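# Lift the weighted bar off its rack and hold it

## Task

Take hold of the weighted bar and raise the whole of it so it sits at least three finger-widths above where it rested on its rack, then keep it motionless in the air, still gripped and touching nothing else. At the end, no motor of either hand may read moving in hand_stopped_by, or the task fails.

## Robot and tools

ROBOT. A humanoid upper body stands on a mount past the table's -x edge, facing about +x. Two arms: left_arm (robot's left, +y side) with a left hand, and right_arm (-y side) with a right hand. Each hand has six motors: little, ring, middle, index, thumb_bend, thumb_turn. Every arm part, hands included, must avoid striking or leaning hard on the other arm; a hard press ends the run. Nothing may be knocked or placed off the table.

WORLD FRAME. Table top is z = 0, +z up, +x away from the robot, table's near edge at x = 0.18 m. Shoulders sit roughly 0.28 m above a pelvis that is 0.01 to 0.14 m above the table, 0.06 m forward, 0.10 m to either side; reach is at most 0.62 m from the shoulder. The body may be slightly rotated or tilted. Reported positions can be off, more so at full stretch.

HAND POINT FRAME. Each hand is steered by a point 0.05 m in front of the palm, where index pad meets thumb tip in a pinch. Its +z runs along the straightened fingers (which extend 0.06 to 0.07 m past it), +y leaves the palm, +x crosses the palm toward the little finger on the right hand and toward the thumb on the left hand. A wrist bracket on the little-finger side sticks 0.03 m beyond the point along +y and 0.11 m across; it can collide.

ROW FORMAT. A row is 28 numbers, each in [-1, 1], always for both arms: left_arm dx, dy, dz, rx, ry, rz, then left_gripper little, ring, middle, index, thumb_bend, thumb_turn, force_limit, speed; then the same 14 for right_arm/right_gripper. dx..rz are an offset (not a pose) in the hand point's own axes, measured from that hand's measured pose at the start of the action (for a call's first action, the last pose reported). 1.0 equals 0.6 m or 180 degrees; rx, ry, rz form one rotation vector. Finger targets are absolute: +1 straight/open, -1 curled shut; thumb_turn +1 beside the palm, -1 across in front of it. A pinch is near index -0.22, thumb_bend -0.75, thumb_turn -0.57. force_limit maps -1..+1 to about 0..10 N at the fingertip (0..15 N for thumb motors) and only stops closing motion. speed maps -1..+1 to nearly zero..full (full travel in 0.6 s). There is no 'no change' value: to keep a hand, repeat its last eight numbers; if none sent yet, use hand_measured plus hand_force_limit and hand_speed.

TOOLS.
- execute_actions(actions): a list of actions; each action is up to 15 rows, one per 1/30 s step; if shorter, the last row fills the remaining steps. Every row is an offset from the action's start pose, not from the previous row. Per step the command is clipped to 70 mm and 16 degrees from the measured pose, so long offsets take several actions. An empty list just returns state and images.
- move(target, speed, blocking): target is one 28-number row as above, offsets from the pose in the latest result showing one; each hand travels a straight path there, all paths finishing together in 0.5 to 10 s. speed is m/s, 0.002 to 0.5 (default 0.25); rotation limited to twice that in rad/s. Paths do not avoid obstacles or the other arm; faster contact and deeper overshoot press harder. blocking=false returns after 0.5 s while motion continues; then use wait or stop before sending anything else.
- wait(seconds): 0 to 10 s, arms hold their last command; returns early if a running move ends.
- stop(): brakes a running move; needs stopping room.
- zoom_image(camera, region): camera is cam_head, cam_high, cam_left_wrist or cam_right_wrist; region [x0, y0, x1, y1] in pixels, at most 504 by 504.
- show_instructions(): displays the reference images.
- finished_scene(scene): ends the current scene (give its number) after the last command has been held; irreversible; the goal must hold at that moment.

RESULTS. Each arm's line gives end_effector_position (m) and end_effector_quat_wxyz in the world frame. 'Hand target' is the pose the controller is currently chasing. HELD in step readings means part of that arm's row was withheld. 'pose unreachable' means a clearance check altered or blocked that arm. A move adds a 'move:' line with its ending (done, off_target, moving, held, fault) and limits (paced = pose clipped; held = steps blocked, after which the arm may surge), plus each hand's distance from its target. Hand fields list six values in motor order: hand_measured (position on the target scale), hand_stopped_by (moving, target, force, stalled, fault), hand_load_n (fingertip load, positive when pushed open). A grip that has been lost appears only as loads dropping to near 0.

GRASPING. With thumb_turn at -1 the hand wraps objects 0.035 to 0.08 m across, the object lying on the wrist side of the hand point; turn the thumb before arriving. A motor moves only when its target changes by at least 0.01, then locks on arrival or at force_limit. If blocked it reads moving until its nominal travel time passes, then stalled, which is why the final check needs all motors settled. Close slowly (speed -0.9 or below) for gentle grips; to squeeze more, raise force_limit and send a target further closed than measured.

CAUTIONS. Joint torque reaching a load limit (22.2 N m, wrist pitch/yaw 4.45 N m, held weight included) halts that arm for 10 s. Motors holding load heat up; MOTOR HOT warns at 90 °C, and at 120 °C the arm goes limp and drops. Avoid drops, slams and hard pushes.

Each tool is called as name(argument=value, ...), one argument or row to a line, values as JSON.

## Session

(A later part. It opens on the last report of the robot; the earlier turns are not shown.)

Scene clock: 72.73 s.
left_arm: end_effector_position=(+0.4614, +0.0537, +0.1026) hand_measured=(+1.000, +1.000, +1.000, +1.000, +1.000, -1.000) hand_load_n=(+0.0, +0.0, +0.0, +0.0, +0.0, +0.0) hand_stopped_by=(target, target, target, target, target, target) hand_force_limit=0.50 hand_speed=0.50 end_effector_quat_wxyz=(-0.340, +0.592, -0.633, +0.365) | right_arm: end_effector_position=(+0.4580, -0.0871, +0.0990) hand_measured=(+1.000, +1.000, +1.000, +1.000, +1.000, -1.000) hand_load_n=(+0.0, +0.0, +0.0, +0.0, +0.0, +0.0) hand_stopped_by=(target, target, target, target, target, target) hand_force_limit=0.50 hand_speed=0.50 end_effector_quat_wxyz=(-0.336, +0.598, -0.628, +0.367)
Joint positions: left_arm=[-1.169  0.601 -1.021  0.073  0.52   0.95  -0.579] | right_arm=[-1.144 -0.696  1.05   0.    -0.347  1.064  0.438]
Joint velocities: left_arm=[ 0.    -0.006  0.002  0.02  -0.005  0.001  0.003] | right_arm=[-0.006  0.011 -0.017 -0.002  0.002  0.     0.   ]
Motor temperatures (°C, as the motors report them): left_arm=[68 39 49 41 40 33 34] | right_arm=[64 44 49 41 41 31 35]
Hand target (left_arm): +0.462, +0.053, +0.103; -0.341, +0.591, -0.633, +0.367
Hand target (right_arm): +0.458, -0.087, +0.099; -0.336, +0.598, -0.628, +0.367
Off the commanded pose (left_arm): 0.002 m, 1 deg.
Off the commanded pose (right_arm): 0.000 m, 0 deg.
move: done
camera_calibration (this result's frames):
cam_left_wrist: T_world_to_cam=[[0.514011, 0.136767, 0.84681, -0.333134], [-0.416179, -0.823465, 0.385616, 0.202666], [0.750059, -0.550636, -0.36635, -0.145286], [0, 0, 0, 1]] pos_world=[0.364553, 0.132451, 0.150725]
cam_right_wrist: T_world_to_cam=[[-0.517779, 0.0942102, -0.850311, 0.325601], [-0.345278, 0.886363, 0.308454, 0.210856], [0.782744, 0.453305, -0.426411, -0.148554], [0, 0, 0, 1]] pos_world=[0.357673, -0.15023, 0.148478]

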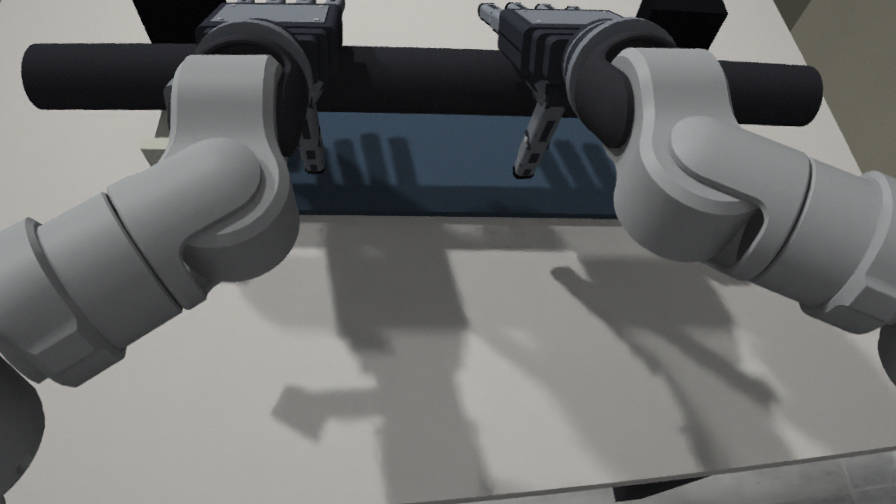

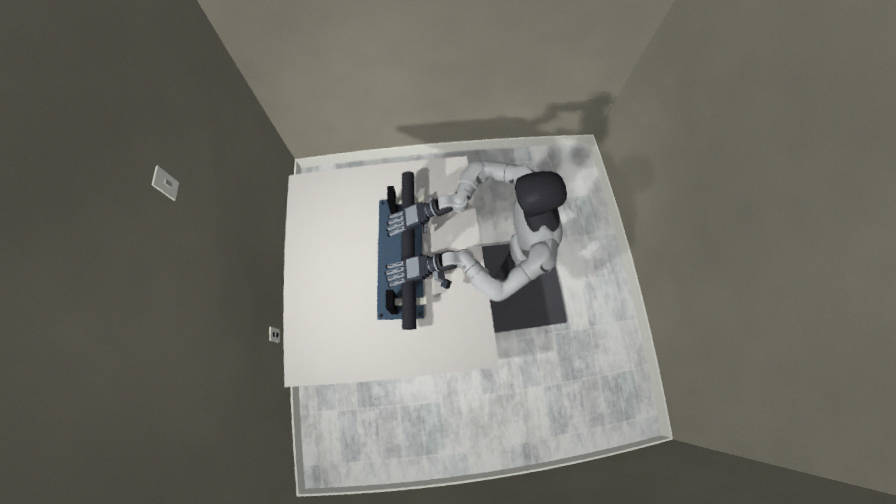

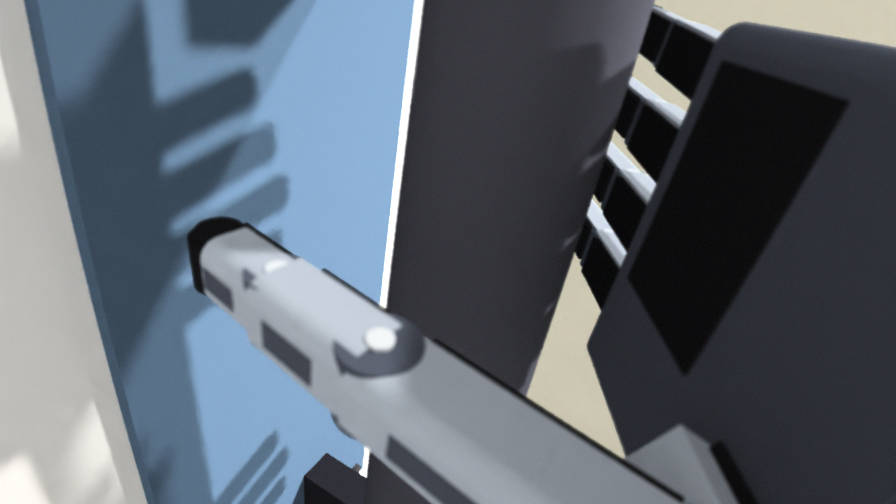

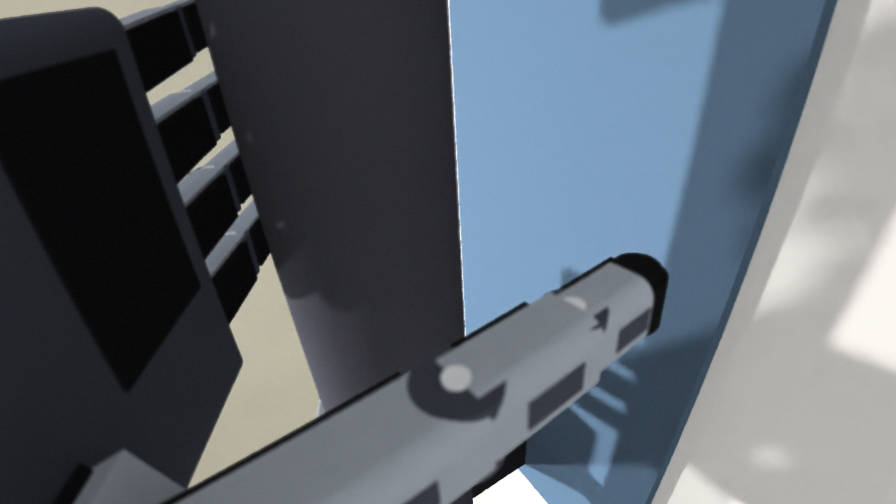

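move(
  target=[0,0.013,0.048,0,0,0, 1,1,1,1,1,-1,0.5,0.5, 0,0.018,0.048,0,0,0, 1,1,1,1,1,-1,0.5,0.5],
  speed=0.03,
)

Scene clock: 75.67 s.
left_arm: end_effector_position=(+0.4846, +0.0540, +0.0843) hand_measured=(+1.000, +1.000, +1.000, +1.000, +1.000, -1.000) hand_load_n=(+0.0, +0.0, +0.0, +0.0, +0.0, +0.0) hand_stopped_by=(target, target, target, target, target, target) hand_force_limit=0.50 hand_speed=0.50 end_effector_quat_wxyz=(-0.344, +0.591, -0.630, +0.367) | right_arm: end_effector_position=(+0.4785, -0.0893, +0.0791) hand_measured=(+1.000, +1.000, +1.000, +1.000, +1.000, -1.000) hand_load_n=(+0.0, +0.0, +0.0, +0.0, +0.0, +0.0) hand_stopped_by=(target, target, target, target, target, target) hand_force_limit=0.50 hand_speed=0.50 end_effector_quat_wxyz=(-0.337, +0.598, -0.623, +0.375)
Joint positions: left_arm=[-1.176  0.504 -0.986  0.348  0.494  0.775 -0.466] | right_arm=[-1.138 -0.602  1.033  0.252 -0.346  0.899  0.349]
Joint velocities: left_arm=[-0.003 -0.02   0.02   0.009  0.002 -0.007  0.   ] | right_arm=[ 0.008  0.006 -0.002  0.018  0.006 -0.005  0.   ]
Motor temperatures (°C, as the motors report them): left_arm=[69 39 49 41 40 33 34] | right_arm=[65 44 49 41 41 31 35]
Hand target (left_arm): +0.483, +0.053, +0.081; -0.339, +0.594, -0.632, +0.365
Hand target (right_arm): +0.475, -0.088, +0.074; -0.333, +0.601, -0.626, +0.368
Off the commanded pose (left_arm): 0.004 m, 1 deg.
Off the commanded pose (right_arm): 0.004 m, 1 deg.
move: off_target (left_arm, right_arm)
camera_calibration (this result's frames):
cam_left_wrist: T_world_to_cam=[[0.505786, 0.137378, 0.85165, -0.325989], [-0.417255, -0.825114, 0.380901, 0.220694], [0.755036, -0.54801, -0.360009, -0.172294], [0, 0, 0, 1]] pos_world=[0.387054, 0.132463, 0.131539]
cam_right_wrist: T_world_to_cam=[[-0.506308, 0.0827346, -0.858375, 0.313585], [-0.351104, 0.889372, 0.292819, 0.230303], [0.787641, 0.449636, -0.421248, -0.175255], [0, 0, 0, 1]] pos_world=[0.377669, -0.151969, 0.12791]

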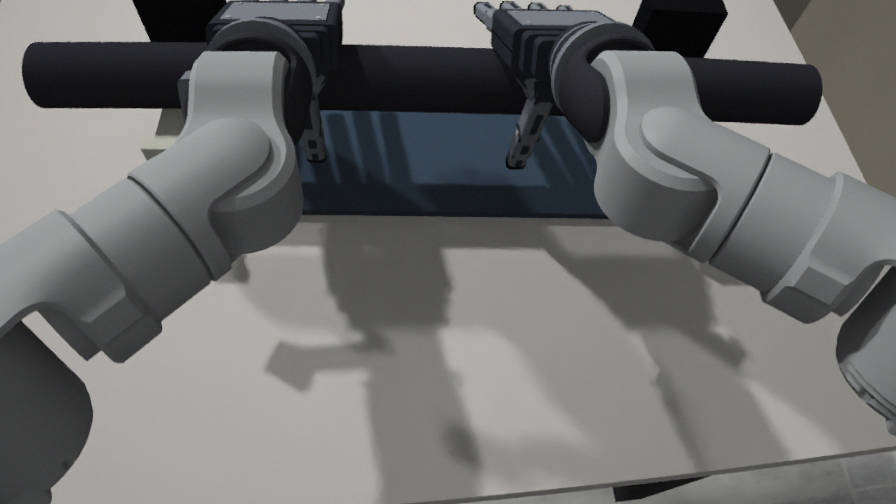

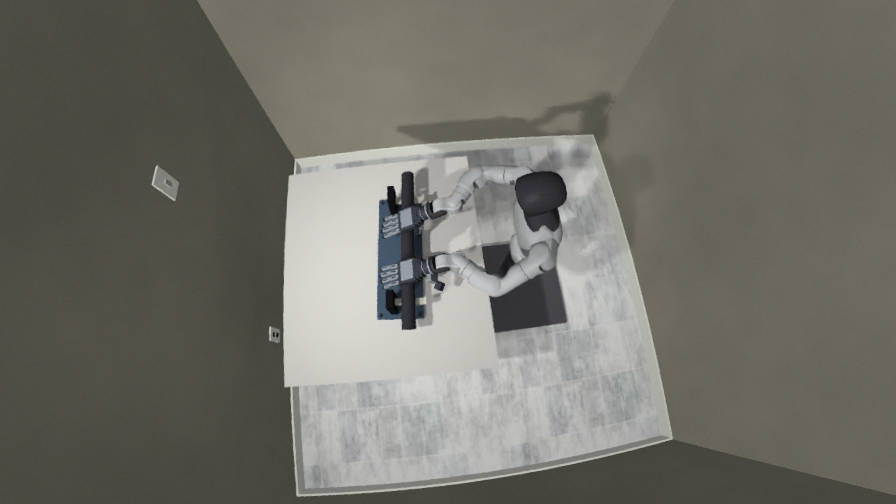

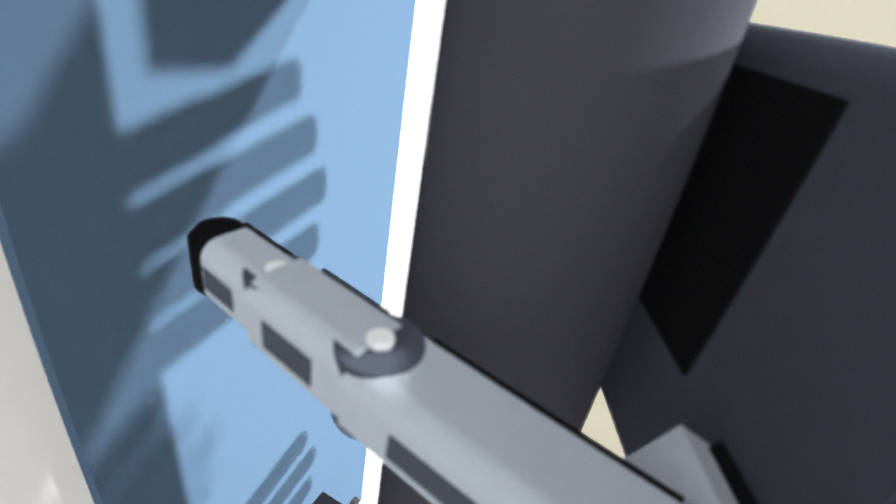

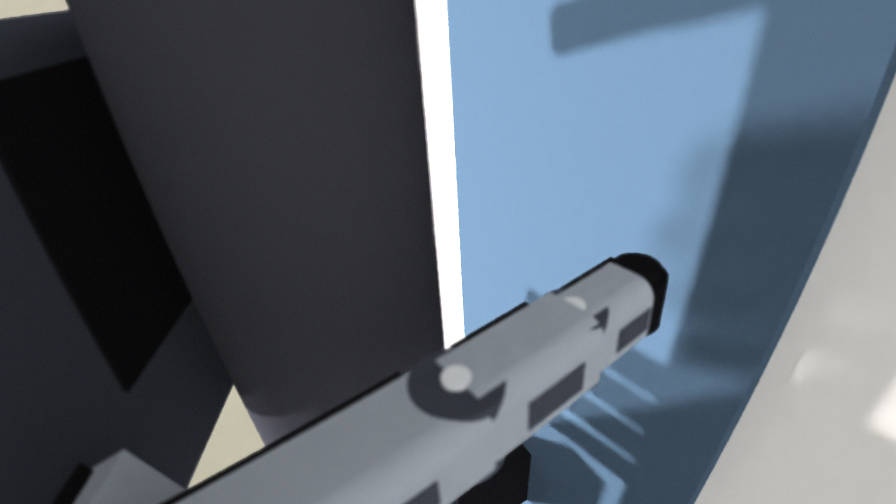

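Palms are on the bar. Close.

move(
  target=[0,0,0,0,0,0, -1,-1,-1,-1,-1,-1,1,-0.3, 0,0,0,0,0,0, -1,-1,-1,-1,-1,-1,1,-0.3],
  speed=0.03,
)

Scene clock: 78.40 s.
left_arm: end_effector_position=(+0.4831, +0.0539, +0.0824) hand_measured=(-0.376, -0.402, -0.432, -0.464, +0.092, -1.000) hand_load_n=(+6.5, +9.0, +8.5, +11.0, +15.0, +3.0) hand_stopped_by=(force, force, force, force, force, target) hand_force_limit=1.00 hand_speed=-0.30 end_effector_quat_wxyz=(-0.341, +0.591, -0.634, +0.366) | right_arm: end_effector_position=(+0.4797, -0.0893, +0.0795) hand_measured=(-0.430, -0.390, -0.348, -0.296, +0.118, -1.000) hand_load_n=(+9.0, +10.0, +8.0, +4.5, +15.0, +2.5) hand_stopped_by=(force, force, force, force, force, target) hand_force_limit=1.00 hand_speed=-0.30 end_effector_quat_wxyz=(-0.339, +0.598, -0.621, +0.377)
Joint positions: left_arm=[-1.173  0.507 -0.987  0.347  0.493  0.766 -0.469] | right_arm=[-1.138 -0.601  1.034  0.256 -0.346  0.893  0.342]
Joint velocities: left_arm=[ 0.003 -0.005 -0.006  0.     0.009  0.     0.   ] | right_arm=[ 0.008  0.006 -0.002  0.005  0.006  0.     0.   ]
Motor temperatures (°C, as the motors report them): left_arm=[70 39 49 41 40 33 34] | right_arm=[65 44 49 41 41 31 34]
Hand target (left_arm): +0.485, +0.054, +0.084; -0.344, +0.591, -0.630, +0.367
Hand target (right_arm): +0.479, -0.089, +0.079; -0.337, +0.598, -0.623, +0.375
Off the commanded pose (left_arm): 0.002 m, 1 deg.
Off the commanded pose (right_arm): 0.001 m, 0 deg.
move: done
camera_calibration (this result's frames):
cam_left_wrist: T_world_to_cam=[[0.512104, 0.133674, 0.848458, -0.326244], [-0.419805, -0.822837, 0.383019, 0.221621], [0.749342, -0.552333, -0.365261, -0.168526], [0, 0, 0, 1]] pos_world=[0.386392, 0.132886, 0.130363]
cam_right_wrist: T_world_to_cam=[[-0.501032, 0.0801433, -0.86171, 0.312077], [-0.355309, 0.888867, 0.28926, 0.232861], [0.789128, 0.451101, -0.416875, -0.176895], [0, 0, 0, 1]] pos_world=[0.378691, -0.152195, 0.12782]

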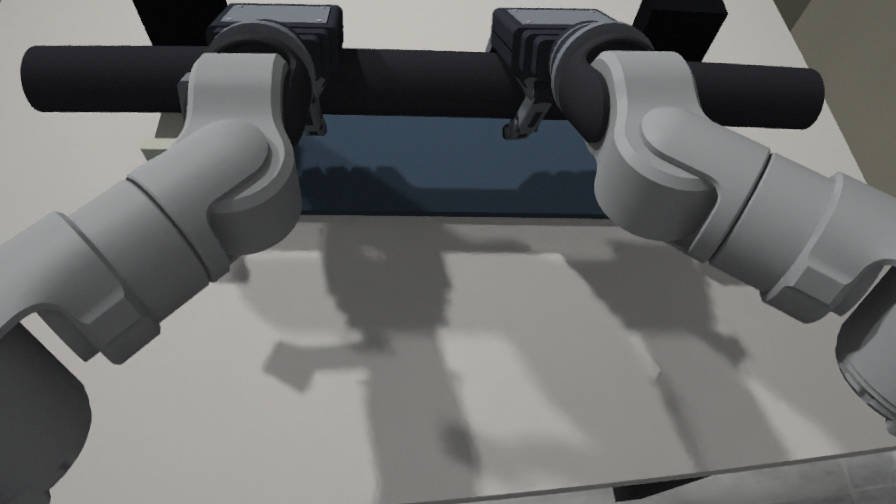

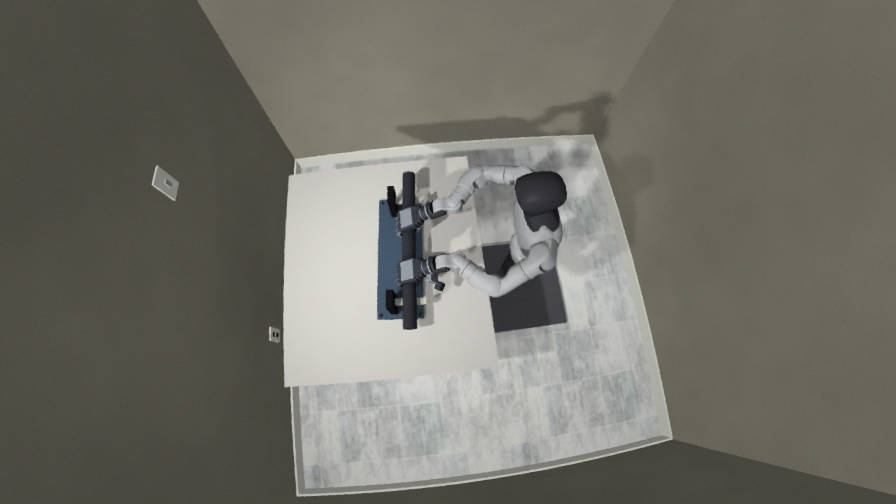

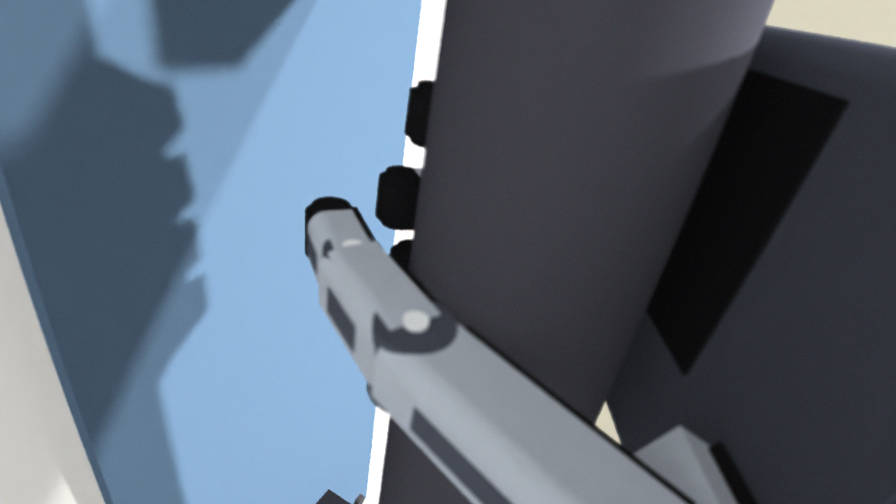

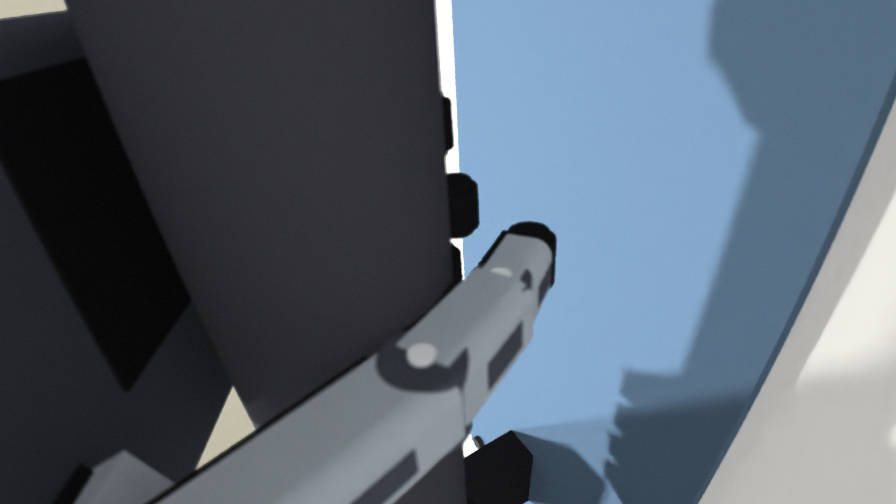

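move(
  target=[0,-0.1195,-0.127,0,0,0, -1,-1,-1,-1,-1,-1,1,-0.3, 0.005,-0.1213,-0.1247,0,0,0, -1,-1,-1,-1,-1,-1,1,-0.3],
  speed=0.04,
)

Scene clock: 85.27 s.
left_arm: end_effector_position=(+0.4516, +0.0543, +0.1841) hand_measured=(-0.376, -0.402, -0.432, -0.464, +0.092, -1.000) hand_load_n=(+3.0, +7.0, +8.0, +13.0, +14.5, +5.0) hand_stopped_by=(force, force, force, force, force, target) hand_force_limit=1.00 hand_speed=-0.30 end_effector_quat_wxyz=(-0.344, +0.588, -0.633, +0.366) | right_arm: end_effector_position=(+0.4556, -0.0871, +0.1843) hand_measured=(-0.430, -0.390, -0.348, -0.296, +0.118, -1.000) hand_load_n=(+6.5, +8.5, +8.0, +5.0, +16.5, +3.0) hand_stopped_by=(force, force, force, force, force, target) hand_force_limit=1.00 hand_speed=-0.30 end_effector_quat_wxyz=(-0.352, +0.589, -0.627, +0.368)
Joint positions: left_arm=[-1.414  0.738 -1.057 -0.137  0.503  1.102 -0.858] | right_arm=[-1.357 -0.854  1.027 -0.195 -0.338  1.175  0.695]
Joint velocities: left_arm=[-0.008  0.005 -0.009  0.    -0.002  0.002  0.   ] | right_arm=[-0.003  0.002 -0.002  0.012 -0.014  0.     0.   ]
Motor temperatures (°C, as the motors report them): left_arm=[77 39 50 41 40 33 36] | right_arm=[69 44 50 41 41 31 36]
Hand target (left_arm): +0.450, +0.054, +0.182; -0.345, +0.584, -0.639, +0.363
Hand target (right_arm): +0.456, -0.092, +0.183; -0.348, +0.587, -0.629, +0.372
Off the commanded pose (left_arm): 0.003 m, 0 deg.
Off the commanded pose (right_arm): 0.008 m, 2 deg.
move: off_target (right_arm)
camera_calibration (this result's frames):
cam_left_wrist: T_world_to_cam=[[0.506235, 0.12912, 0.852675, -0.394312], [-0.422829, -0.82457, 0.375899, 0.172526], [0.751626, -0.550829, -0.362831, -0.109138], [0, 0, 0, 1]] pos_world=[0.354595, 0.133057, 0.231769]
cam_right_wrist: T_world_to_cam=[[-0.494988, 0.11347, -0.861459, 0.390274], [-0.355784, 0.878045, 0.320086, 0.18562], [0.792719, 0.464932, -0.394251, -0.119795], [0, 0, 0, 1]] pos_world=[0.354185, -0.15157, 0.229561]

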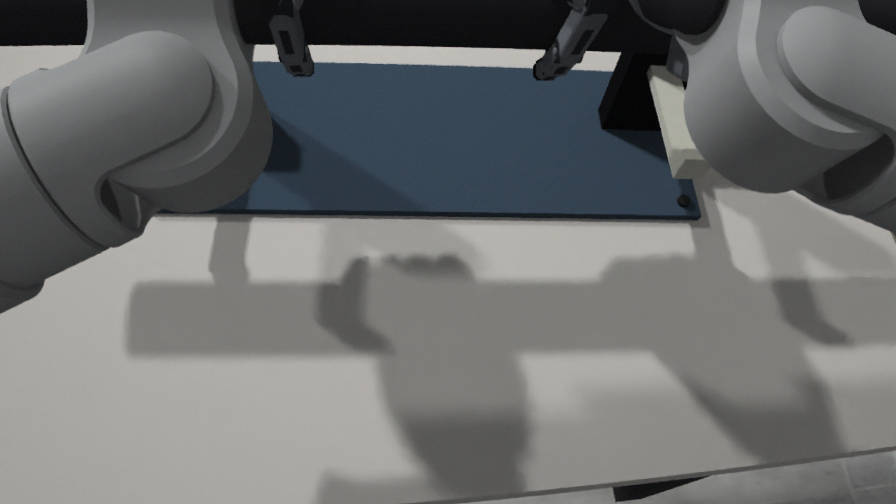

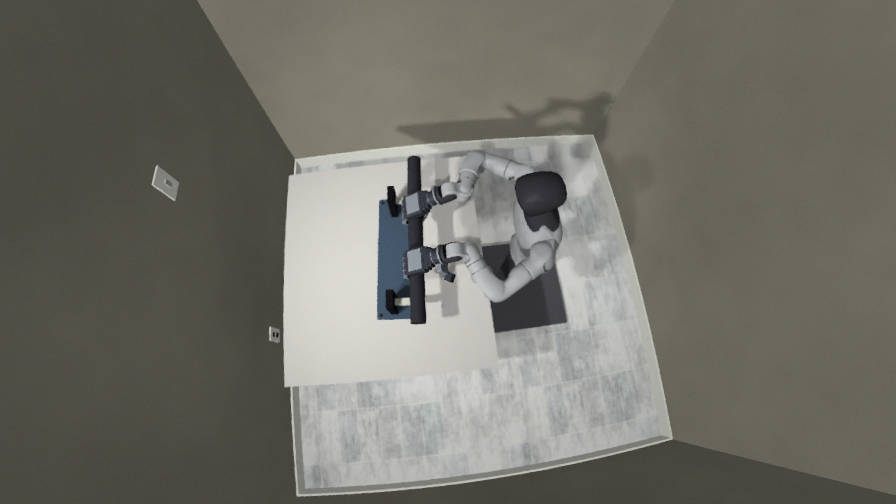

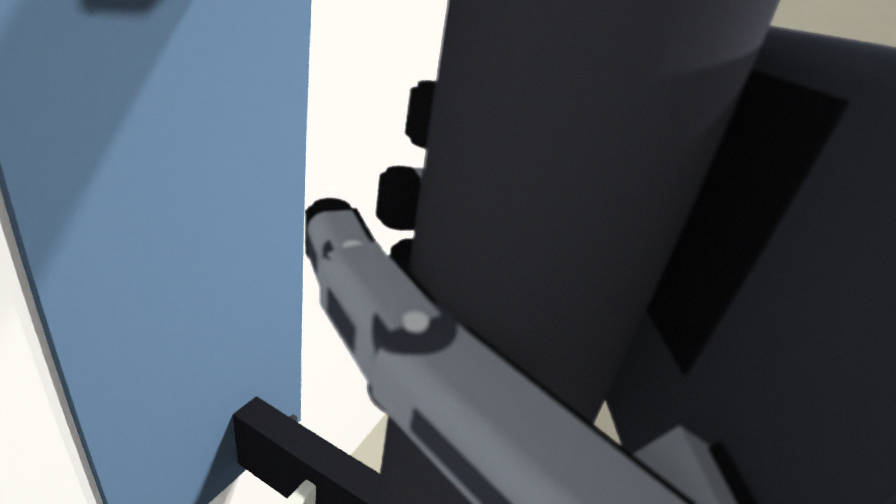

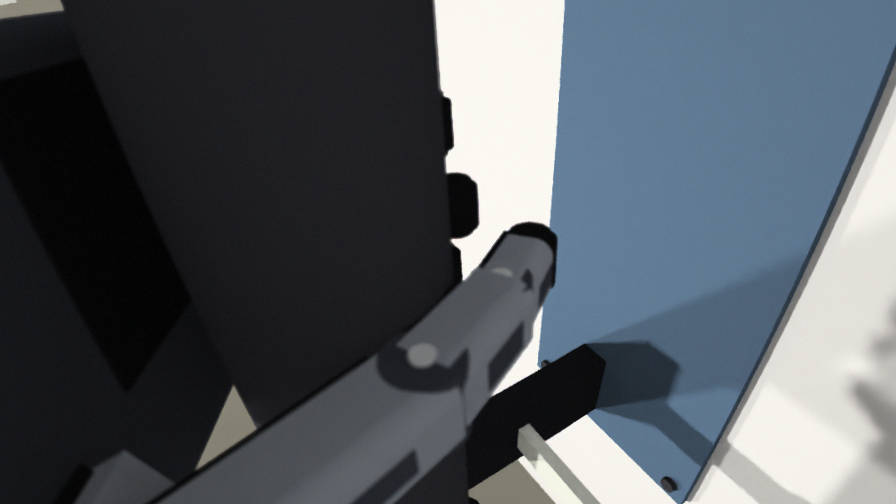

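finished_scene(
  scene=2,
)

The scene is finished: the task was done.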